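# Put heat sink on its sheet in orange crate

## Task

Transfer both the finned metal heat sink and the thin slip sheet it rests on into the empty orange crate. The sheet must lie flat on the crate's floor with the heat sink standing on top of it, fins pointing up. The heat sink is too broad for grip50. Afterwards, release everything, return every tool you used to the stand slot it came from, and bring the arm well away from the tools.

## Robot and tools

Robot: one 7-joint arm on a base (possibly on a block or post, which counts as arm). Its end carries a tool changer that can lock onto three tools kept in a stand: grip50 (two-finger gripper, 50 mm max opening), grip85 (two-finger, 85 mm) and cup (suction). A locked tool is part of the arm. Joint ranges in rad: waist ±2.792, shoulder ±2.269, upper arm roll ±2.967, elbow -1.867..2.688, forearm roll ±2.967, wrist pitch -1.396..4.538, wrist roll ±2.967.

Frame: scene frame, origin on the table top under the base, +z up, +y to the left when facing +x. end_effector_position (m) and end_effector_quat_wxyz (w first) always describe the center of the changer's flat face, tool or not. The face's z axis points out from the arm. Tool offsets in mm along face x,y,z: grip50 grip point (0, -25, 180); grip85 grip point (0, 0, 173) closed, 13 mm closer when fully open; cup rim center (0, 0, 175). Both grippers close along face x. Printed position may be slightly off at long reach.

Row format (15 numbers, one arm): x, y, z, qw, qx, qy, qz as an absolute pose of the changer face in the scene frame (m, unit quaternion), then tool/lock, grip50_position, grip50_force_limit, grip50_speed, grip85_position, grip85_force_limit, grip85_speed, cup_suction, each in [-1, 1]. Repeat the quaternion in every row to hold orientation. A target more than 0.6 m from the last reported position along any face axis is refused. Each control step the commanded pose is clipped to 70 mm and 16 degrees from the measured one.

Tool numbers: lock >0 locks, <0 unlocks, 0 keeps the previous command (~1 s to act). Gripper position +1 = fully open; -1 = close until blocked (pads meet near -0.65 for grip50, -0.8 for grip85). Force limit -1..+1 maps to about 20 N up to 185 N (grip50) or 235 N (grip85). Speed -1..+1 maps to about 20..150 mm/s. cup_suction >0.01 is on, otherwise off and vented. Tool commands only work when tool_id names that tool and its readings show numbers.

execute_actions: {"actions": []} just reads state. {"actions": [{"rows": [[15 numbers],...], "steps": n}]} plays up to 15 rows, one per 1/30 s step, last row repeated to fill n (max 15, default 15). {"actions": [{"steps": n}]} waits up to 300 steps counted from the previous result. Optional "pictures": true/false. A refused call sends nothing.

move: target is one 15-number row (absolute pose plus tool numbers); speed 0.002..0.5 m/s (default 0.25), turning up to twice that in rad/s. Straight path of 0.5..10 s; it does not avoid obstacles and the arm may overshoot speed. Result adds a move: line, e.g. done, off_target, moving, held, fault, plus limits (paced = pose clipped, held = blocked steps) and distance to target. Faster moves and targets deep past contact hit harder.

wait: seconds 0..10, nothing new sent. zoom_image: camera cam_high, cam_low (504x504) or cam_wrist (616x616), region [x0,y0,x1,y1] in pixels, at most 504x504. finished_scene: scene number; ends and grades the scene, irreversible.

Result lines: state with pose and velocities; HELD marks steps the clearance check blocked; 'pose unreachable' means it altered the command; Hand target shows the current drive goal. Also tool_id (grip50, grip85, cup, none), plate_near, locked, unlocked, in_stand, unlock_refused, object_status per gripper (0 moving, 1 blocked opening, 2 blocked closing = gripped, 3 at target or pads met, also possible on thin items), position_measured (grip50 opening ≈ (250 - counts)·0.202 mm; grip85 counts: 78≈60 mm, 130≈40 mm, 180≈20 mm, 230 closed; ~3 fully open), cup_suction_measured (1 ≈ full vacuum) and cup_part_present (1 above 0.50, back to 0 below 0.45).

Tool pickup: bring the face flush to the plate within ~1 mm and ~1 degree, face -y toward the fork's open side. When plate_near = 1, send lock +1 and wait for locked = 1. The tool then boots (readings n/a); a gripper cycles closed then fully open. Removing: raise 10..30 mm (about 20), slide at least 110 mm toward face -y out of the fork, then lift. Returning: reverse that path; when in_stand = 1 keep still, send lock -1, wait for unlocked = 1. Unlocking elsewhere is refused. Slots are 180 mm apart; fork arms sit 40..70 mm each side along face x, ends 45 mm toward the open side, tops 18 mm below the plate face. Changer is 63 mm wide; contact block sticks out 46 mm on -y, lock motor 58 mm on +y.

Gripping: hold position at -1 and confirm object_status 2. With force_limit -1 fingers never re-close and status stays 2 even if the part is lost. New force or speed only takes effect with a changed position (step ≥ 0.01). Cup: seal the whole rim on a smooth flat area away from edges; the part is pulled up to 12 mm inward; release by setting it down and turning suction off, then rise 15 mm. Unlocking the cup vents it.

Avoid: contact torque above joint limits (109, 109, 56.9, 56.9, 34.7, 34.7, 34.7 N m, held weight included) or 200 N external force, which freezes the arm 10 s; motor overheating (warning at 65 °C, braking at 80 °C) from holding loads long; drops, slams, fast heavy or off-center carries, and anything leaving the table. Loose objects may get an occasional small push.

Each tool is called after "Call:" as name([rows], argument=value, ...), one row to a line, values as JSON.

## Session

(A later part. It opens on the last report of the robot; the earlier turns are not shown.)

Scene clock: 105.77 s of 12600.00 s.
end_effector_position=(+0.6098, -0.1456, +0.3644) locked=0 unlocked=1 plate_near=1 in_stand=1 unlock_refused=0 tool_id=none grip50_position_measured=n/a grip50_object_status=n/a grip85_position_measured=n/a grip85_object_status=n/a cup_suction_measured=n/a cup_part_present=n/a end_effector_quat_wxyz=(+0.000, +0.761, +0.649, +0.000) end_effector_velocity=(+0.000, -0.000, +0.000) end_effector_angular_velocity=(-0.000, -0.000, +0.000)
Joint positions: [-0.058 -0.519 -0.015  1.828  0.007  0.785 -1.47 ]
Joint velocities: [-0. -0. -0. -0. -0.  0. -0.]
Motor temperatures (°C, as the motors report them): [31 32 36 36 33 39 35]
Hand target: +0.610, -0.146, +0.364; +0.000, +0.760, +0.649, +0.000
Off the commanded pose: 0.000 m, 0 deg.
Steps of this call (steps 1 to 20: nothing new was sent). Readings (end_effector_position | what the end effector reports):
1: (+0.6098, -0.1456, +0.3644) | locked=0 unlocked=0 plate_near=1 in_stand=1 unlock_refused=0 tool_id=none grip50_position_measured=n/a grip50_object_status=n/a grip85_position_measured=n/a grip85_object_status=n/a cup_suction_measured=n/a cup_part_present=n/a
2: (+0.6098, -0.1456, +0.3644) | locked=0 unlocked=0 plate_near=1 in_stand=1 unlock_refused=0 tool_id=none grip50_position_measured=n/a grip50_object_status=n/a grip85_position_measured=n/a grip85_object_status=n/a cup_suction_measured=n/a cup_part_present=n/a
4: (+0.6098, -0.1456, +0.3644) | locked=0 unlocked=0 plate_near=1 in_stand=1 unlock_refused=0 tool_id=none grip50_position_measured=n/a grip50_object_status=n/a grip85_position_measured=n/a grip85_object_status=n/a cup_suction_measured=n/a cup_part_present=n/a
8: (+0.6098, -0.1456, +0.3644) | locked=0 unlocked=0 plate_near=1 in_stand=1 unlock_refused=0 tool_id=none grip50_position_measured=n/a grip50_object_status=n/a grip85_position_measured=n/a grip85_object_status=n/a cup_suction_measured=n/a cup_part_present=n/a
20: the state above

Call:
move(target=[0.6098,-0.1457,0.40,0,0.7604,0.6494,0,0,1,0,0,1,0,0.5,-1], speed=0.15)

Call:
move(target=[0.6388,0.0327,0.395,0,0.7604,0.6494,0,0,1,0,0,1,0,0.5,-1], speed=0.3)

Call:
move(target=[0.6388,0.0327,0.3645,0,0.7604,0.6494,0,0,1,0,0,1,0,0.5,-1], speed=0.025)

Scene clock: 107.00 s of 12600.00 s.
end_effector_position=(+0.6097, -0.1457, +0.4002) locked=0 unlocked=1 plate_near=0 in_stand=0 unlock_refused=0 tool_id=none grip50_position_measured=n/a grip50_object_status=n/a grip85_position_measured=n/a grip85_object_status=n/a cup_suction_measured=n/a cup_part_present=n/a end_effector_quat_wxyz=(+0.000, +0.760, +0.650, +0.000) end_effector_velocity=(-0.000, +0.000, -0.000) end_effector_angular_velocity=(+0.000, +0.000, +0.000)
Joint positions: [-0.059 -0.46  -0.014  1.807  0.005  0.705 -1.469]
Joint velocities: [ 0.    -0.     0.     0.     0.     0.001  0.   ]
Motor temperatures (°C, as the motors report them): [31 32 36 36 33 39 35]
Hand target: +0.610, -0.146, +0.400; +0.000, +0.760, +0.649, -0.000
Off the commanded pose: 0.000 m, 0 deg.
move: done

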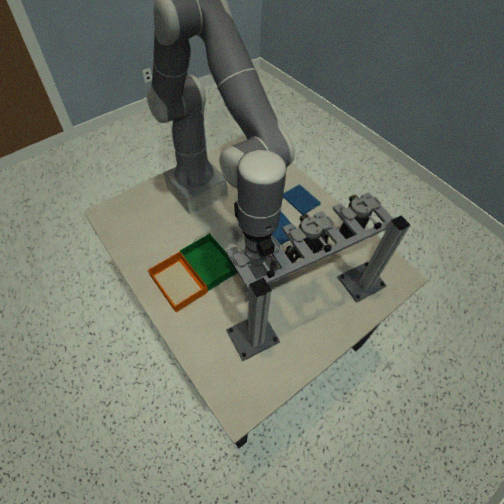

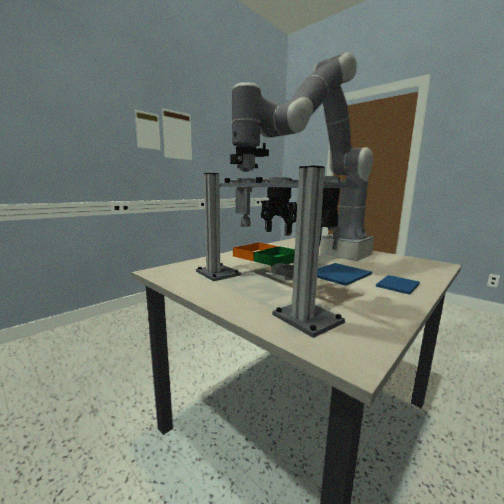

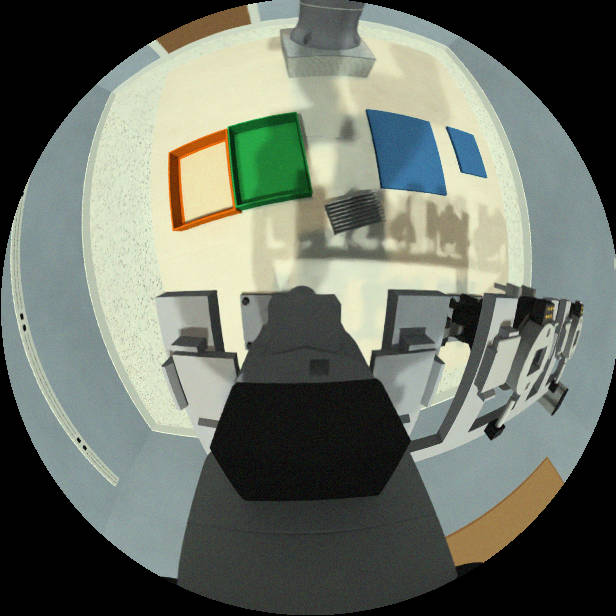

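Scene clock: 108.03 s of 12600.00 s.
end_effector_position=(+0.6382, +0.0331, +0.3951) locked=0 unlocked=1 plate_near=0 in_stand=0 unlock_refused=0 tool_id=none grip50_position_measured=n/a grip50_object_status=n/a grip85_position_measured=n/a grip85_object_status=n/a cup_suction_measured=n/a cup_part_present=n/a end_effector_quat_wxyz=(-0.001, +0.760, +0.649, +0.000) end_effector_velocity=(+0.000, -0.000, +0.000) end_effector_angular_velocity=(+0.000, -0.000, +0.000)
Joint positions: [ 0.172 -0.499  0.047  1.765 -0.033  0.7   -1.16 ]
Joint velocities: [-0.  0.  0.  0. -0.  0. -0.]
Motor temperatures (°C, as the motors report them): [31 32 36 36 33 39 35]
Hand target: +0.638, +0.033, +0.395; -0.001, +0.760, +0.649, +0.000
Off the commanded pose: 0.001 m, 0 deg.
move: done

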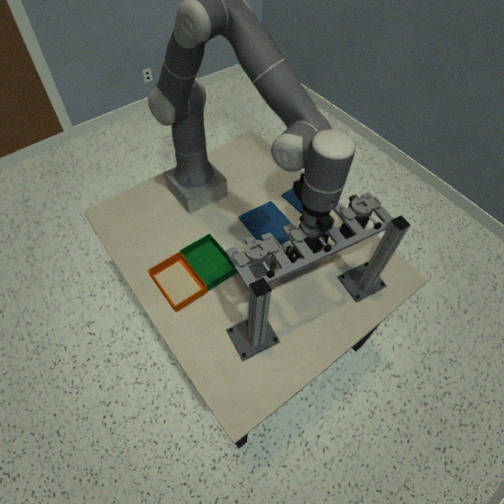

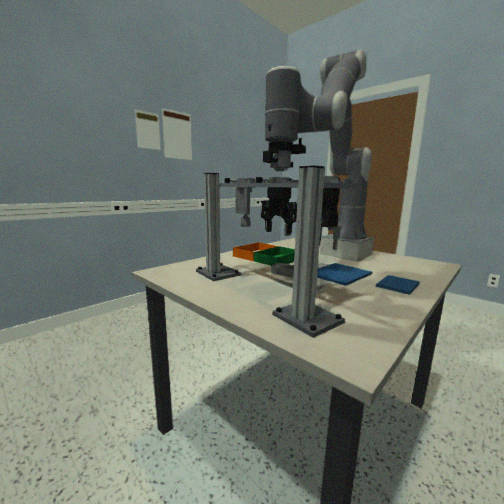

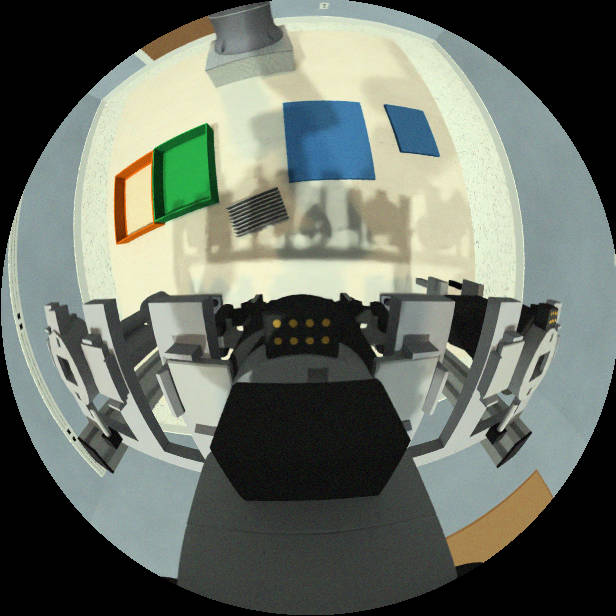

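Scene clock: 109.50 s of 12600.00 s.
end_effector_position=(+0.6390, +0.0327, +0.3647) locked=0 unlocked=1 plate_near=1 in_stand=1 unlock_refused=0 tool_id=none grip50_position_measured=n/a grip50_object_status=n/a grip85_position_measured=n/a grip85_object_status=n/a cup_suction_measured=n/a cup_part_present=n/a end_effector_quat_wxyz=(+0.000, +0.760, +0.649, +0.000) end_effector_velocity=(+0.000, -0.000, -0.000) end_effector_angular_velocity=(+0.000, -0.000, -0.001)
Joint positions: [ 0.175 -0.548  0.042  1.783 -0.037  0.768 -1.158]
Joint velocities: [-0.001 -0.     0.    -0.    -0.     0.     0.   ]
Motor temperatures (°C, as the motors report them): [31 32 36 36 33 39 35]
Hand target: +0.639, +0.033, +0.364; -0.000, +0.760, +0.649, +0.000
Off the commanded pose: 0.000 m, 0 deg.
move: done

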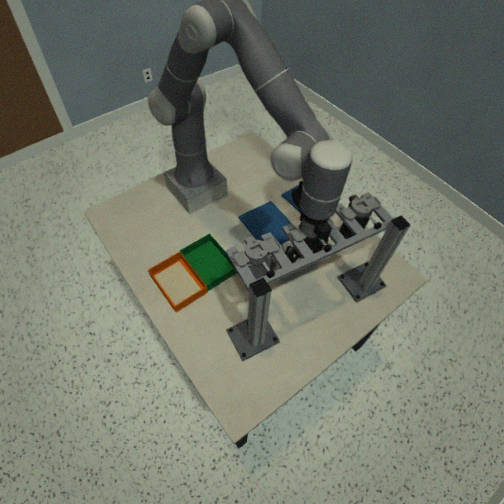

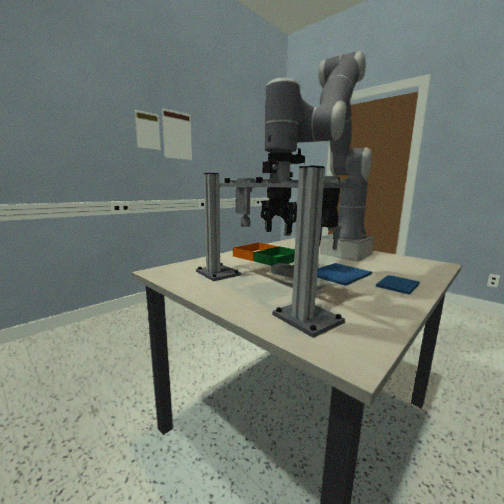

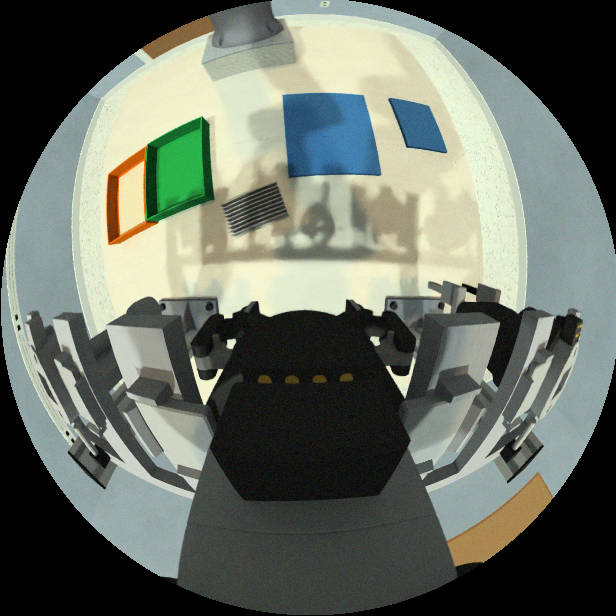

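Call:
execute_actions([
  {"rows":[[0.639,0.0327,0.3648,0,0.7604,0.6494,0,1,1,0,0,1,0,0.5,-1]],"steps":15},
], pictures=false)

Call:
execute_actions([
  {"steps":20},
], pictures=false)

Call:
move(target=[0.639,0.0327,0.386,0,0.7604,0.6494,0,0,1,0,0,1,0,0.5,-1], speed=0.06)

Call:
move(target=[0.5105,0.053,0.386,0,0.7604,0.6494,0,0,1,0,0,1,0,0.5,-1], speed=0.2)

Call:
move(target=[0.502,-0.03,0.27,0,0.9966,0.0828,0,0,1,0,0,1,0,0.5,-1], speed=0.3)

Call:
zoom_image(camera="cam_wrist", region=[180,180,430,340])

Scene clock: 110.73 s of 12600.00 s.
end_effector_position=(+0.6390, +0.0327, +0.3648) locked=0 unlocked=0 plate_near=1 in_stand=1 unlock_refused=0 tool_id=none grip50_position_measured=n/a grip50_object_status=n/a grip85_position_measured=n/a grip85_object_status=n/a cup_suction_measured=n/a cup_part_present=n/a end_effector_quat_wxyz=(-0.000, +0.760, +0.649, +0.000) end_effector_velocity=(+0.000, -0.000, +0.000) end_effector_angular_velocity=(-0.000, +0.000, -0.000)
Joint positions: [ 0.175 -0.548  0.042  1.783 -0.037  0.767 -1.158]
Joint velocities: [-0.    -0.     0.    -0.    -0.    -0.001  0.   ]
Motor temperatures (°C, as the motors report them): [31 32 36 36 33 39 35]
Hand target: +0.639, +0.033, +0.365; +0.000, +0.760, +0.649, +0.000
Off the commanded pose: 0.000 m, 0 deg.
Steps of this call (steps 1 to 22: nothing new was sent; steps 23 to 37: all 15 steps of this action). Readings (end_effector_position | what the end effector reports):
23: (+0.6390, +0.0327, +0.3647) | locked=0 unlocked=0 plate_near=1 in_stand=1 unlock_refused=0 tool_id=none grip50_position_measured=n/a grip50_object_status=n/a grip85_position_measured=n/a grip85_object_status=n/a cup_suction_measured=n/a cup_part_present=n/a
24: (+0.6390, +0.0327, +0.3648) | locked=0 unlocked=0 plate_near=1 in_stand=1 unlock_refused=0 tool_id=none grip50_position_measured=n/a grip50_object_status=n/a grip85_position_measured=n/a grip85_object_status=n/a cup_suction_measured=n/a cup_part_present=n/a
26: (+0.6390, +0.0327, +0.3648) | locked=0 unlocked=0 plate_near=1 in_stand=1 unlock_refused=0 tool_id=none grip50_position_measured=n/a grip50_object_status=n/a grip85_position_measured=n/a grip85_object_status=n/a cup_suction_measured=n/a cup_part_present=n/a
30: (+0.6390, +0.0327, +0.3648) | locked=0 unlocked=0 plate_near=1 in_stand=1 unlock_refused=0 tool_id=none grip50_position_measured=n/a grip50_object_status=n/a grip85_position_measured=n/a grip85_object_status=n/a cup_suction_measured=n/a cup_part_present=n/a
37: the state above

Scene clock: 111.40 s of 12600.00 s.
end_effector_position=(+0.6391, +0.0328, +0.3651) locked=1 unlocked=0 plate_near=1 in_stand=1 unlock_refused=0 tool_id=grip85 grip50_position_measured=n/a grip50_object_status=n/a grip85_position_measured=n/a grip85_object_status=n/a cup_suction_measured=n/a cup_part_present=n/a end_effector_quat_wxyz=(+0.000, +0.760, +0.649, +0.000) end_effector_velocity=(-0.000, +0.000, -0.000) end_effector_angular_velocity=(+0.000, +0.000, +0.000)
Joint positions: [ 0.175 -0.548  0.042  1.782 -0.037  0.767 -1.158]
Joint velocities: [ 0. -0.  0.  0.  0.  0. -0.]
Motor temperatures (°C, as the motors report them): [31 32 36 36 33 39 35]
Hand target: +0.639, +0.033, +0.365; +0.000, +0.760, +0.649, +0.000
Off the commanded pose: 0.000 m, 0 deg.
Steps of this call (steps 1 to 20: nothing new was sent). Readings (end_effector_position | what the end effector reports):
1: (+0.6390, +0.0327, +0.3648) | locked=0 unlocked=0 plate_near=1 in_stand=1 unlock_refused=0 tool_id=none grip50_position_measured=n/a grip50_object_status=n/a grip85_position_measured=n/a grip85_object_status=n/a cup_suction_measured=n/a cup_part_present=n/a
2: (+0.6390, +0.0327, +0.3648) | locked=0 unlocked=0 plate_near=1 in_stand=1 unlock_refused=0 tool_id=none grip50_position_measured=n/a grip50_object_status=n/a grip85_position_measured=n/a grip85_object_status=n/a cup_suction_measured=n/a cup_part_present=n/a
4: (+0.6390, +0.0327, +0.3647) | locked=0 unlocked=0 plate_near=1 in_stand=1 unlock_refused=0 tool_id=none grip50_position_measured=n/a grip50_object_status=n/a grip85_position_measured=n/a grip85_object_status=n/a cup_suction_measured=n/a cup_part_present=n/a
8: (+0.6390, +0.0327, +0.3649) | locked=0 unlocked=0 plate_near=1 in_stand=1 unlock_refused=0 tool_id=none grip50_position_measured=n/a grip50_object_status=n/a grip85_position_measured=n/a grip85_object_status=n/a cup_suction_measured=n/a cup_part_present=n/a
20: the state above

Scene clock: 112.10 s of 12600.00 s.
end_effector_position=(+0.6390, +0.0326, +0.3862) locked=1 unlocked=0 plate_near=1 in_stand=0 unlock_refused=0 tool_id=grip85 grip50_position_measured=n/a grip50_object_status=n/a grip85_position_measured=n/a grip85_object_status=n/a cup_suction_measured=n/a cup_part_present=n/a end_effector_quat_wxyz=(+0.000, +0.760, +0.649, +0.000) end_effector_velocity=(-0.000, +0.000, -0.000) end_effector_angular_velocity=(-0.000, +0.001, +0.000)
Joint positions: [ 0.173 -0.514  0.045  1.77  -0.036  0.721 -1.158]
Joint velocities: [ 0.    -0.     0.    -0.    -0.    -0.001 -0.   ]
Motor temperatures (°C, as the motors report them): [31 32 36 36 33 39 35]
Hand target: +0.639, +0.033, +0.386; +0.000, +0.760, +0.649, -0.000
Off the commanded pose: 0.000 m, 0 deg.
move: done

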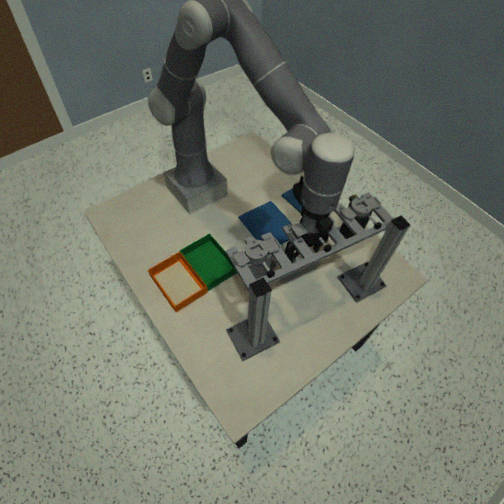

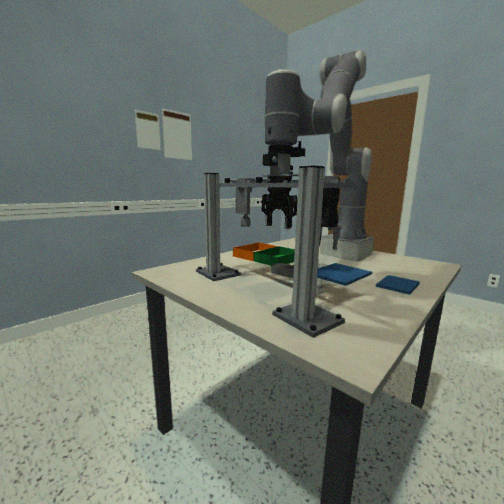

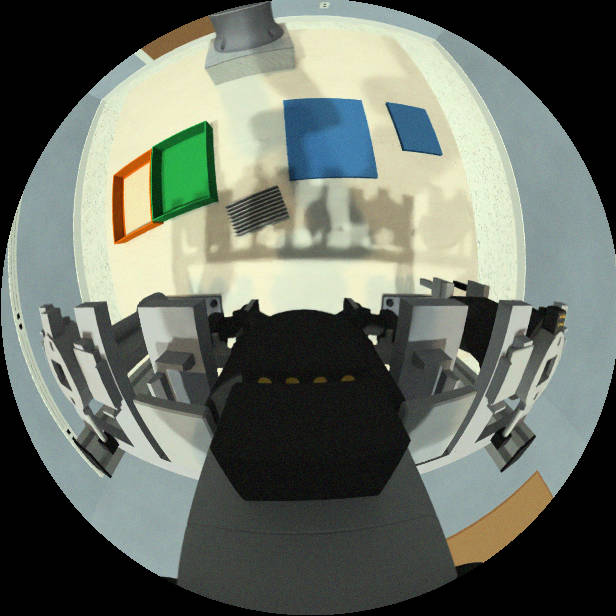

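Scene clock: 113.10 s of 12600.00 s.
end_effector_position=(+0.5104, +0.0528, +0.3856) locked=1 unlocked=0 plate_near=1 in_stand=0 unlock_refused=0 tool_id=grip85 grip50_position_measured=n/a grip50_object_status=n/a grip85_position_measured=n/a grip85_object_status=n/a cup_suction_measured=n/a cup_part_present=n/a end_effector_quat_wxyz=(-0.000, +0.760, +0.649, -0.000) end_effector_velocity=(-0.000, -0.000, -0.000) end_effector_angular_velocity=(-0.000, +0.001, -0.000)
Joint positions: [ 0.216 -0.269  0.095  2.167 -0.048  0.871 -1.051]
Joint velocities: [-0.    -0.001 -0.     0.     0.    -0.    -0.   ]
Motor temperatures (°C, as the motors report them): [31 32 36 36 33 39 35]
Hand target: +0.510, +0.053, +0.386; +0.000, +0.760, +0.649, -0.000
Off the commanded pose: 0.000 m, 0 deg.
move: done

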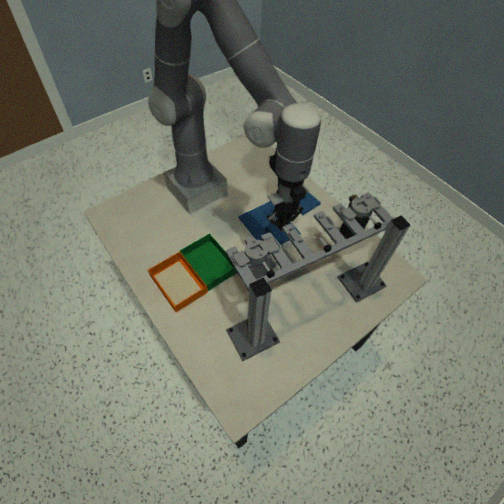

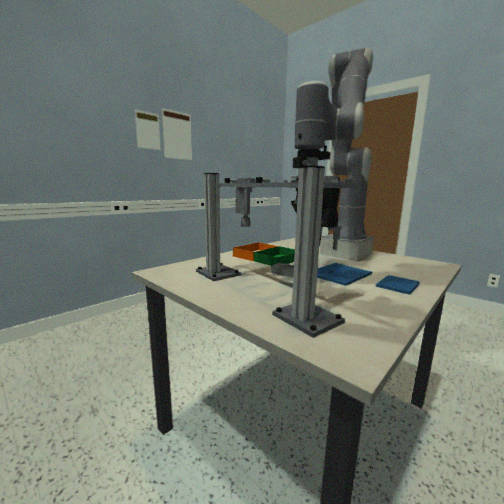

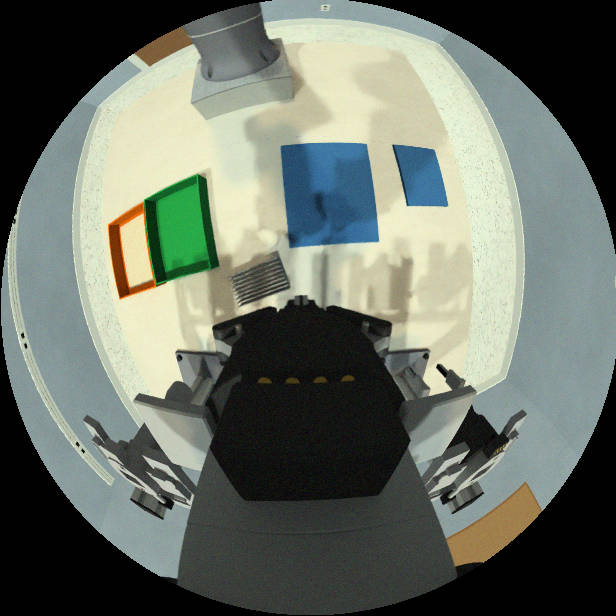

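Scene clock: 115.50 s of 12600.00 s.
end_effector_position=(+0.5027, -0.0302, +0.2694) locked=1 unlocked=0 plate_near=1 in_stand=0 unlock_refused=0 tool_id=grip85 grip50_position_measured=n/a grip50_object_status=n/a grip85_position_measured=3 grip85_object_status=3 cup_suction_measured=n/a cup_part_present=n/a end_effector_quat_wxyz=(+0.000, +0.997, +0.082, -0.000) end_effector_velocity=(-0.000, +0.000, +0.000) end_effector_angular_velocity=(+0.000, +0.000, +0.001)
Joint positions: [ 0.297 -0.528 -0.131  2.22   0.158  1.177 -0.109]
Joint velocities: [ 0.     0.     0.     0.    -0.    -0.    -0.001]
Motor temperatures (°C, as the motors report them): [31 32 36 36 33 39 35]
Hand target: +0.503, -0.030, +0.270; +0.000, +0.997, +0.083, +0.000
Off the commanded pose: 0.001 m, 0 deg.
move: done

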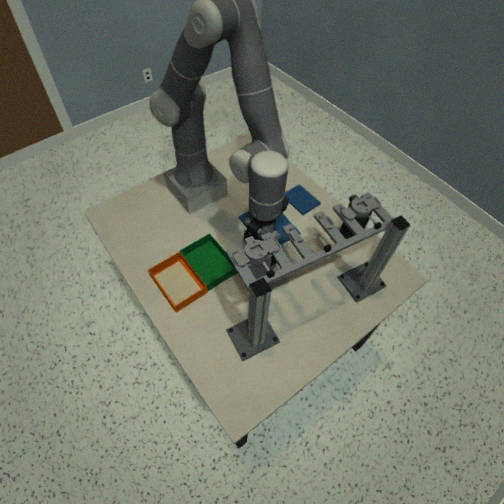

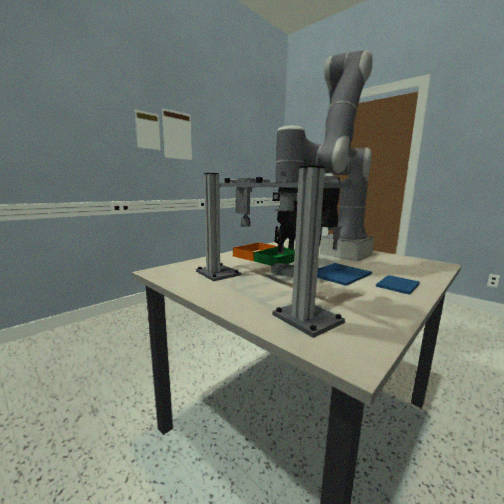

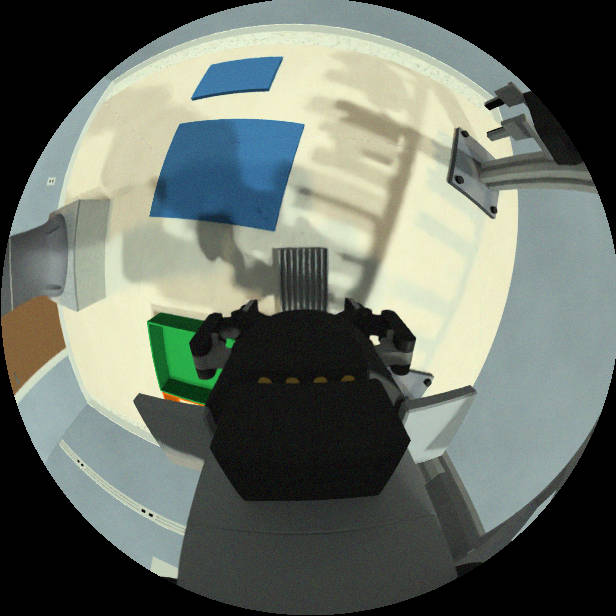

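Region (180, 180, 430, 340) of cam_wrist's 616x616 image, scaled by 2.016, with more detail than that image has; it fills the top 323 rows of this view, and the rest is white.

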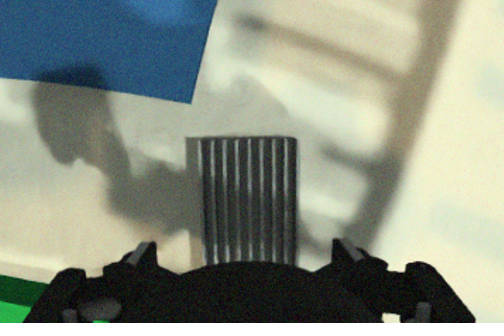

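Call:
move(target=[0.504,-0.030,0.194,0,0.9966,0.0828,0,0,1,0,0,1,-0.3,-0.3,-1], speed=0.06)

Scene clock: 118.87 s of 12600.00 s.
end_effector_position=(+0.5041, -0.0300, +0.1938) locked=1 unlocked=0 plate_near=1 in_stand=0 unlock_refused=0 tool_id=grip85 grip50_position_measured=n/a grip50_object_status=n/a grip85_position_measured=3 grip85_object_status=3 cup_suction_measured=n/a cup_part_present=n/a end_effector_quat_wxyz=(+0.000, +0.997, +0.083, -0.000) end_effector_velocity=(+0.000, +0.000, +0.000) end_effector_angular_velocity=(+0.000, -0.000, -0.000)
Joint positions: [ 0.257 -0.743 -0.078  2.161  0.205  1.335 -0.145]
Joint velocities: [-0.  0.  0.  0. -0.  0.  0.]
Motor temperatures (°C, as the motors report them): [31 32 36 36 33 39 35]
Hand target: +0.504, -0.030, +0.194; +0.000, +0.997, +0.083, -0.000
Off the commanded pose: 0.000 m, 0 deg.
move: done

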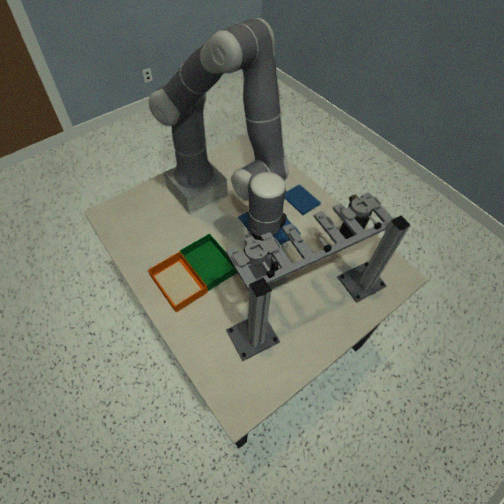

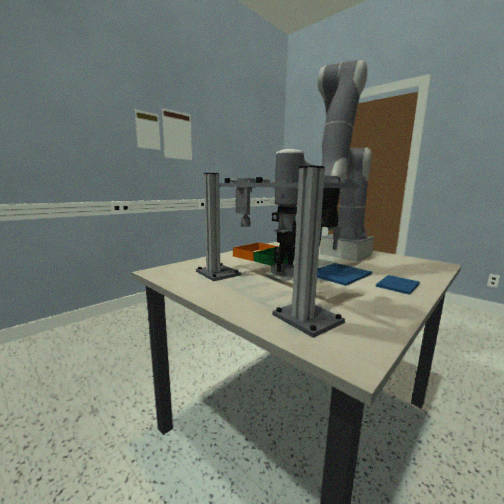

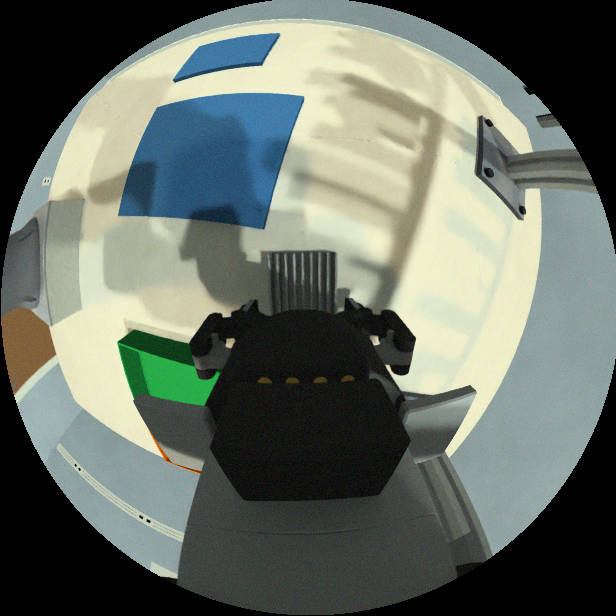

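Call:
move(target=[0.504,-0.030,0.194,0,0.9966,0.0828,0,0,1,0,0,-1,-0.3,-0.3,-1])

Call:
move(target=[0.504,-0.030,0.27,0,0.9966,0.0828,0,0,1,0,0,-1,-0.3,-0.3,-1], speed=0.1)

Scene clock: 120.00 s of 12600.00 s.
end_effector_position=(+0.5043, -0.0300, +0.1943) locked=1 unlocked=0 plate_near=1 in_stand=0 unlock_refused=0 tool_id=grip85 grip50_position_measured=n/a grip50_object_status=n/a grip85_position_measured=80 grip85_object_status=2 cup_suction_measured=n/a cup_part_present=n/a end_effector_quat_wxyz=(+0.000, +0.997, +0.083, +0.001) end_effector_velocity=(+0.000, +0.000, +0.000) end_effector_angular_velocity=(+0.000, -0.001, +0.001)
Joint positions: [ 0.257 -0.742 -0.078  2.161  0.205  1.336 -0.146]
Joint velocities: [ 0.    -0.     0.     0.     0.     0.001 -0.001]
Motor temperatures (°C, as the motors report them): [31 32 36 36 33 39 35]
Hand target: +0.504, -0.030, +0.194; +0.000, +0.997, +0.083, +0.000
Off the commanded pose: 0.000 m, 0 deg.
move: done

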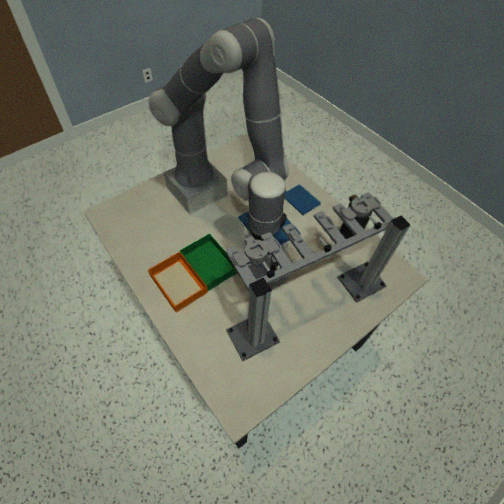

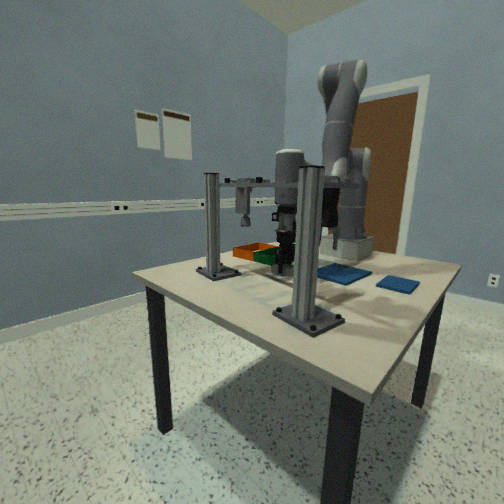

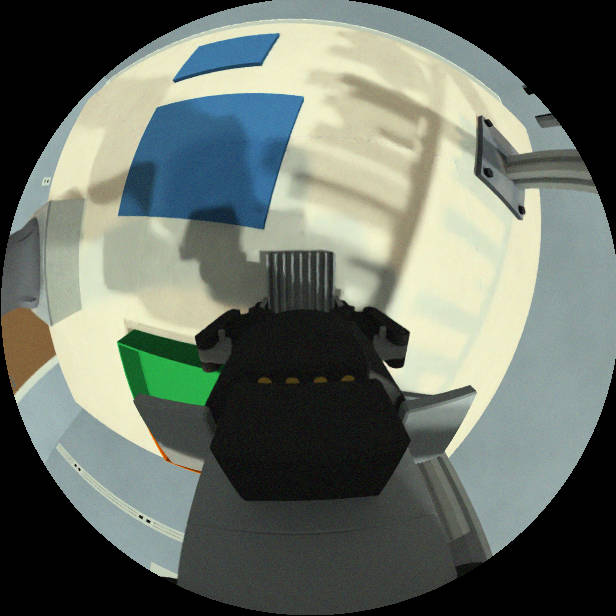

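Scene clock: 121.03 s of 12600.00 s.
end_effector_position=(+0.5038, -0.0301, +0.2701) locked=1 unlocked=0 plate_near=1 in_stand=0 unlock_refused=0 tool_id=grip85 grip50_position_measured=n/a grip50_object_status=n/a grip85_position_measured=80 grip85_object_status=2 cup_suction_measured=n/a cup_part_present=n/a end_effector_quat_wxyz=(+0.000, +0.997, +0.083, -0.000) end_effector_velocity=(-0.000, -0.000, -0.001) end_effector_angular_velocity=(-0.000, +0.001, -0.001)
Joint positions: [ 0.295 -0.527 -0.13   2.217  0.157  1.174 -0.11 ]
Joint velocities: [-0.    -0.001 -0.     0.     0.     0.     0.   ]
Motor temperatures (°C, as the motors report them): [31 32 36 36 33 39 35]
Hand target: +0.504, -0.030, +0.270; -0.000, +0.997, +0.083, +0.000
Off the commanded pose: 0.000 m, 0 deg.
move: done

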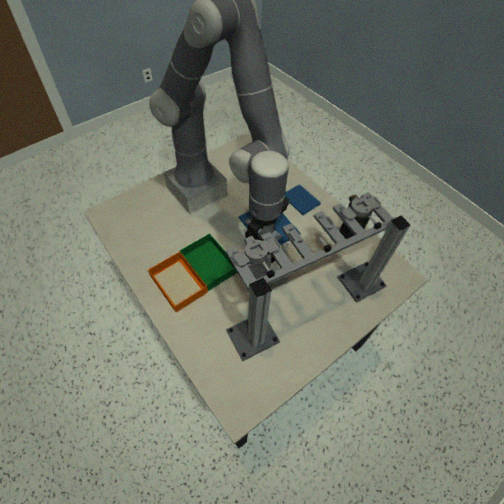

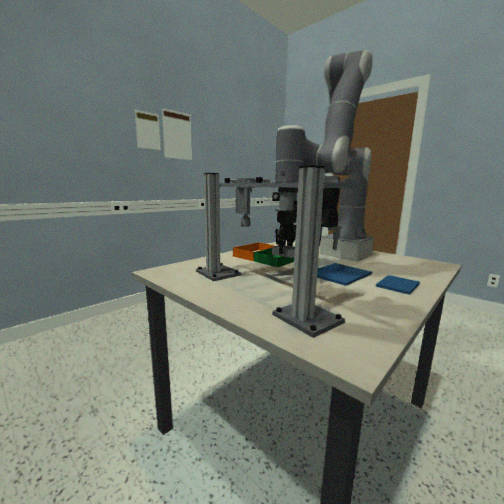

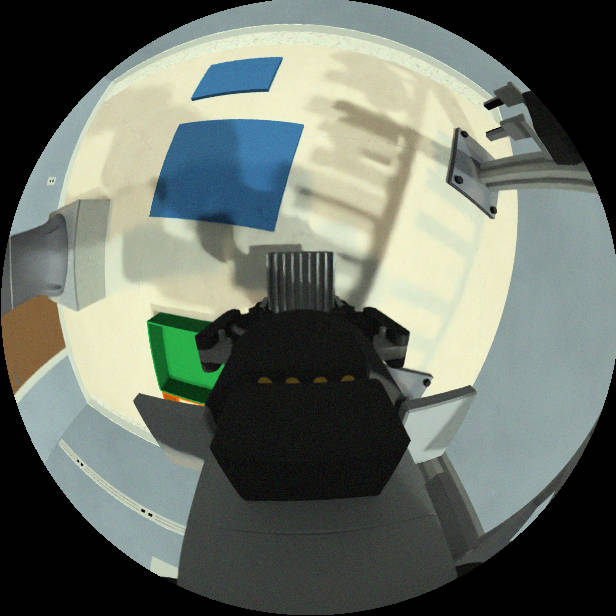

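Call:
move(target=[0.379,-0.315,0.27,0,1,0.0,0,0,1,0,0,-1,-0.3,-0.3,-1], speed=0.2)

Call:
zoom_image(camera="cam_wrist", region=[150,150,460,400])

Call:
zoom_image(camera="cam_high", region=[120,200,280,330])

Scene clock: 123.70 s of 12600.00 s.
end_effector_position=(+0.3799, -0.3165, +0.2697) locked=1 unlocked=0 plate_near=1 in_stand=0 unlock_refused=0 tool_id=grip85 grip50_position_measured=n/a grip50_object_status=n/a grip85_position_measured=80 grip85_object_status=2 cup_suction_measured=n/a cup_part_present=n/a end_effector_quat_wxyz=(+0.003, +1.000, +0.000, +0.000) end_effector_velocity=(+0.000, +0.000, +0.000) end_effector_angular_velocity=(+0.000, +0.000, +0.000)
Joint positions: [-0.273 -0.52  -0.187  2.238  0.237  1.182 -0.636]
Joint velocities: [ 0.  0. -0.  0. -0.  0.  0.]
Motor temperatures (°C, as the motors report them): [31 32 36 36 33 39 35]
Hand target: +0.380, -0.317, +0.270; +0.003, +1.000, +0.000, +0.000
Off the commanded pose: 0.002 m, 0 deg.
move: done

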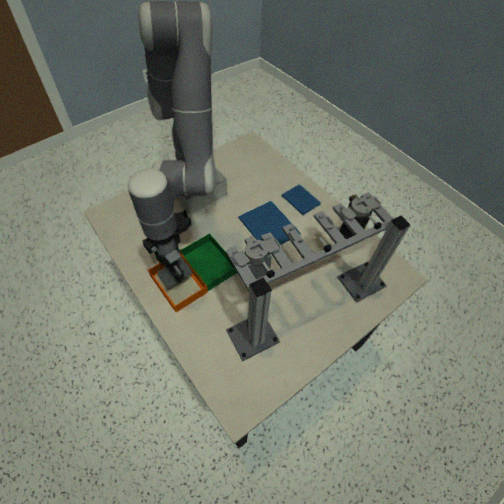

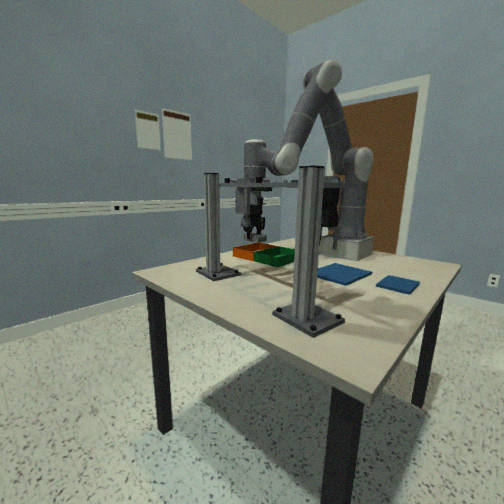

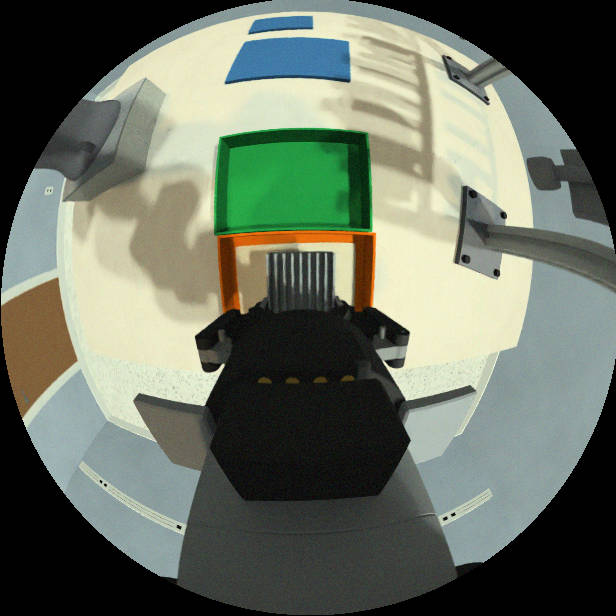

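Region (150, 150, 460, 400) of cam_wrist's 616x616 image, scaled by 1.626, with more detail than that image has; it fills the top 406 rows of this view, and the rest is white.

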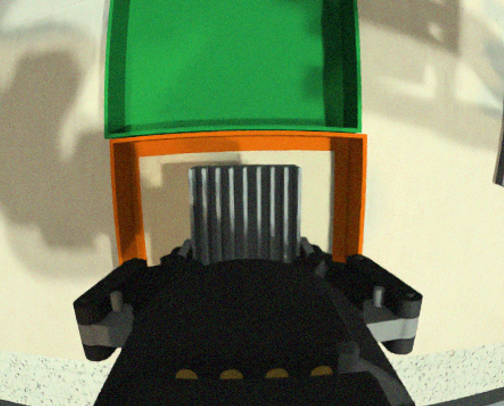

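Region (120, 200, 280, 330) of cam_high's 504x504 image, scaled by 3.150, with more detail than that image has; it fills the top 410 rows of this view, and the rest is white.

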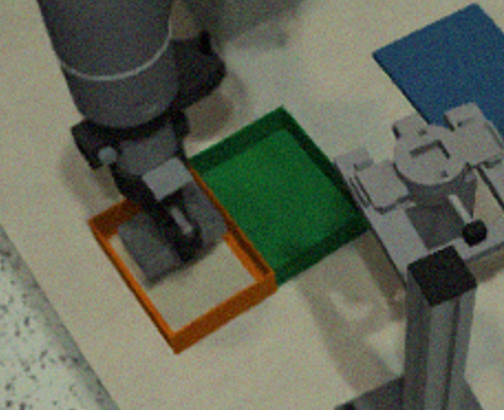

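Lower to just above the rim and check.

Call:
move(target=[0.379,-0.315,0.235,0,1,0.0,0,0,1,0,0,-1,-0.3,-0.3,-1], speed=0.06)

Call:
zoom_image(camera="cam_wrist", region=[150,150,460,400])

Call:
zoom_image(camera="cam_high", region=[120,200,280,330])

Scene clock: 125.13 s of 12600.00 s.
end_effector_position=(+0.3789, -0.3149, +0.2347) locked=1 unlocked=0 plate_near=1 in_stand=0 unlock_refused=0 tool_id=grip85 grip50_position_measured=n/a grip50_object_status=n/a grip85_position_measured=80 grip85_object_status=2 cup_suction_measured=n/a cup_part_present=n/a end_effector_quat_wxyz=(-0.000, +1.000, -0.000, -0.000) end_effector_velocity=(-0.000, -0.000, +0.000) end_effector_angular_velocity=(+0.000, +0.000, -0.000)
Joint positions: [-0.302 -0.619 -0.146  2.213  0.277  1.254 -0.665]
Joint velocities: [-0.  0. -0.  0.  0. -0. -0.]
Motor temperatures (°C, as the motors report them): [31 32 36 36 33 39 35]
Hand target: +0.379, -0.315, +0.235; +0.000, +1.000, -0.000, -0.000
Off the commanded pose: 0.000 m, 0 deg.
move: done

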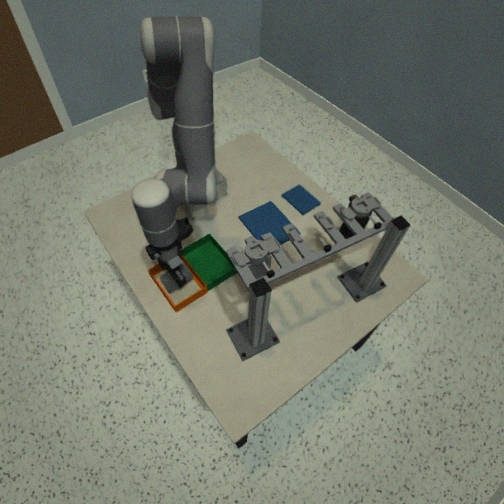

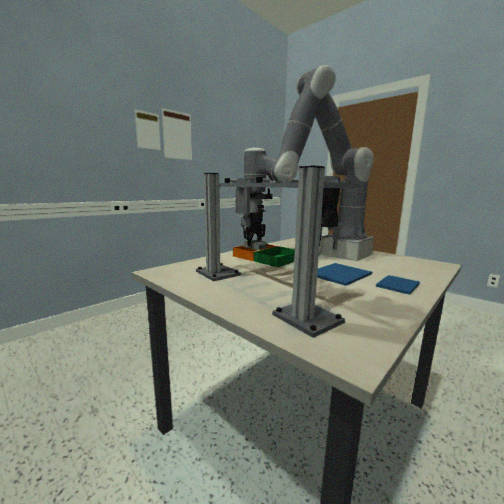

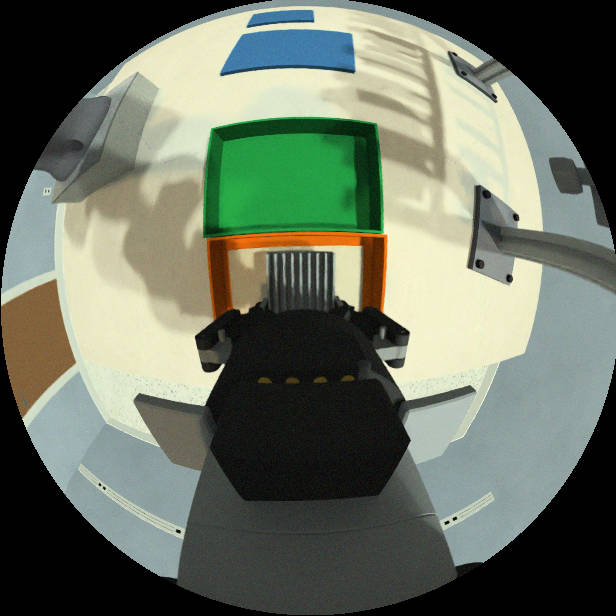

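Region (150, 150, 460, 400) of cam_wrist's 616x616 image, scaled by 1.626, with more detail than that image has; it fills the top 406 rows of this view, and the rest is white.

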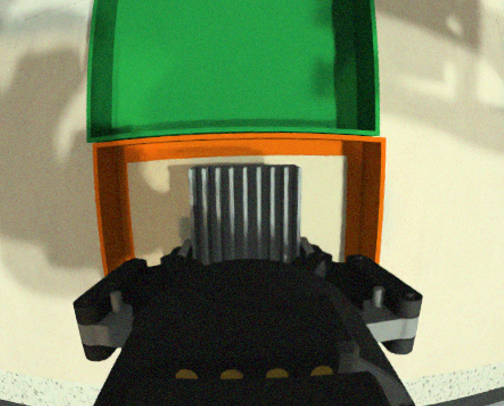

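Region (120, 200, 280, 330) of cam_high's 504x504 image, scaled by 3.150, with more detail than that image has; it fills the top 410 rows of this view, and the rest is white.

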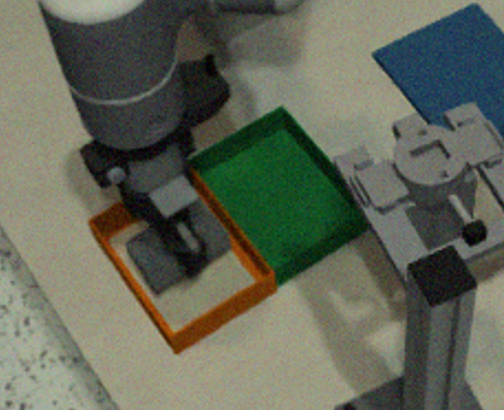

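Call:
move(target=[0.379,-0.315,0.197,0,1,0.0,0,0,1,0,0,-1,-0.3,-0.3,-1], speed=0.03)

Call:
zoom_image(camera="cam_high", region=[120,200,280,330])

Scene clock: 127.03 s of 12600.00 s.
end_effector_position=(+0.3802, -0.3162, +0.1988) locked=1 unlocked=0 plate_near=1 in_stand=0 unlock_refused=0 tool_id=grip85 grip50_position_measured=n/a grip50_object_status=n/a grip85_position_measured=80 grip85_object_status=2 cup_suction_measured=n/a cup_part_present=n/a end_effector_quat_wxyz=(+0.002, +1.000, -0.000, +0.002) end_effector_velocity=(-0.000, -0.000, -0.000) end_effector_angular_velocity=(-0.000, +0.000, -0.001)
Joint positions: [-0.331 -0.726 -0.108  2.176  0.305  1.332 -0.688]
Joint velocities: [-0.001 -0.     0.     0.    -0.001  0.     0.001]
Motor temperatures (°C, as the motors report them): [31 32 36 36 33 39 35]
Hand target: +0.379, -0.315, +0.197; +0.000, +1.000, -0.000, -0.000
Off the commanded pose: 0.002 m, 0 deg.
move: done

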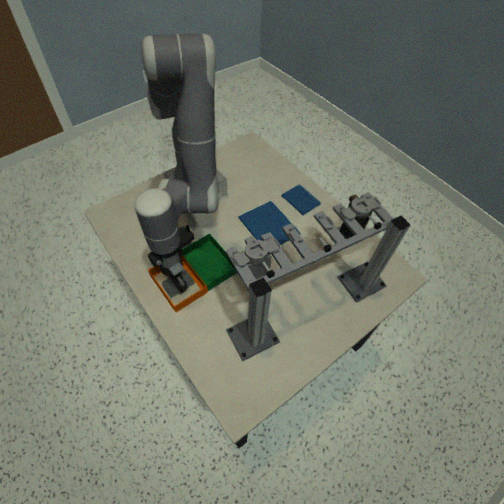

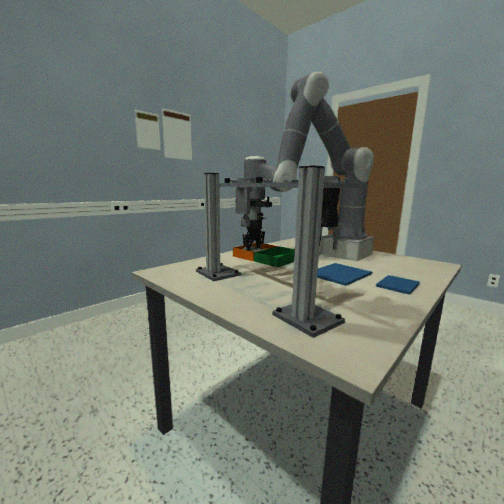

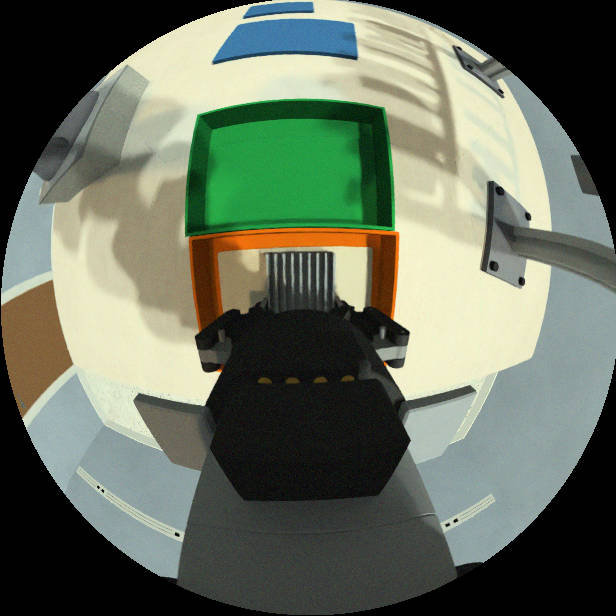

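Region (120, 200, 280, 330) of cam_high's 504x504 image, scaled by 3.150, with more detail than that image has; it fills the top 410 rows of this view, and the rest is white.

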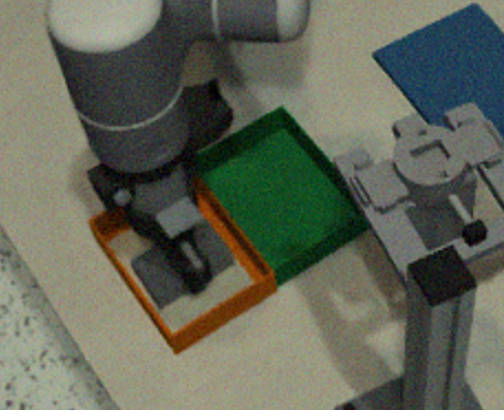

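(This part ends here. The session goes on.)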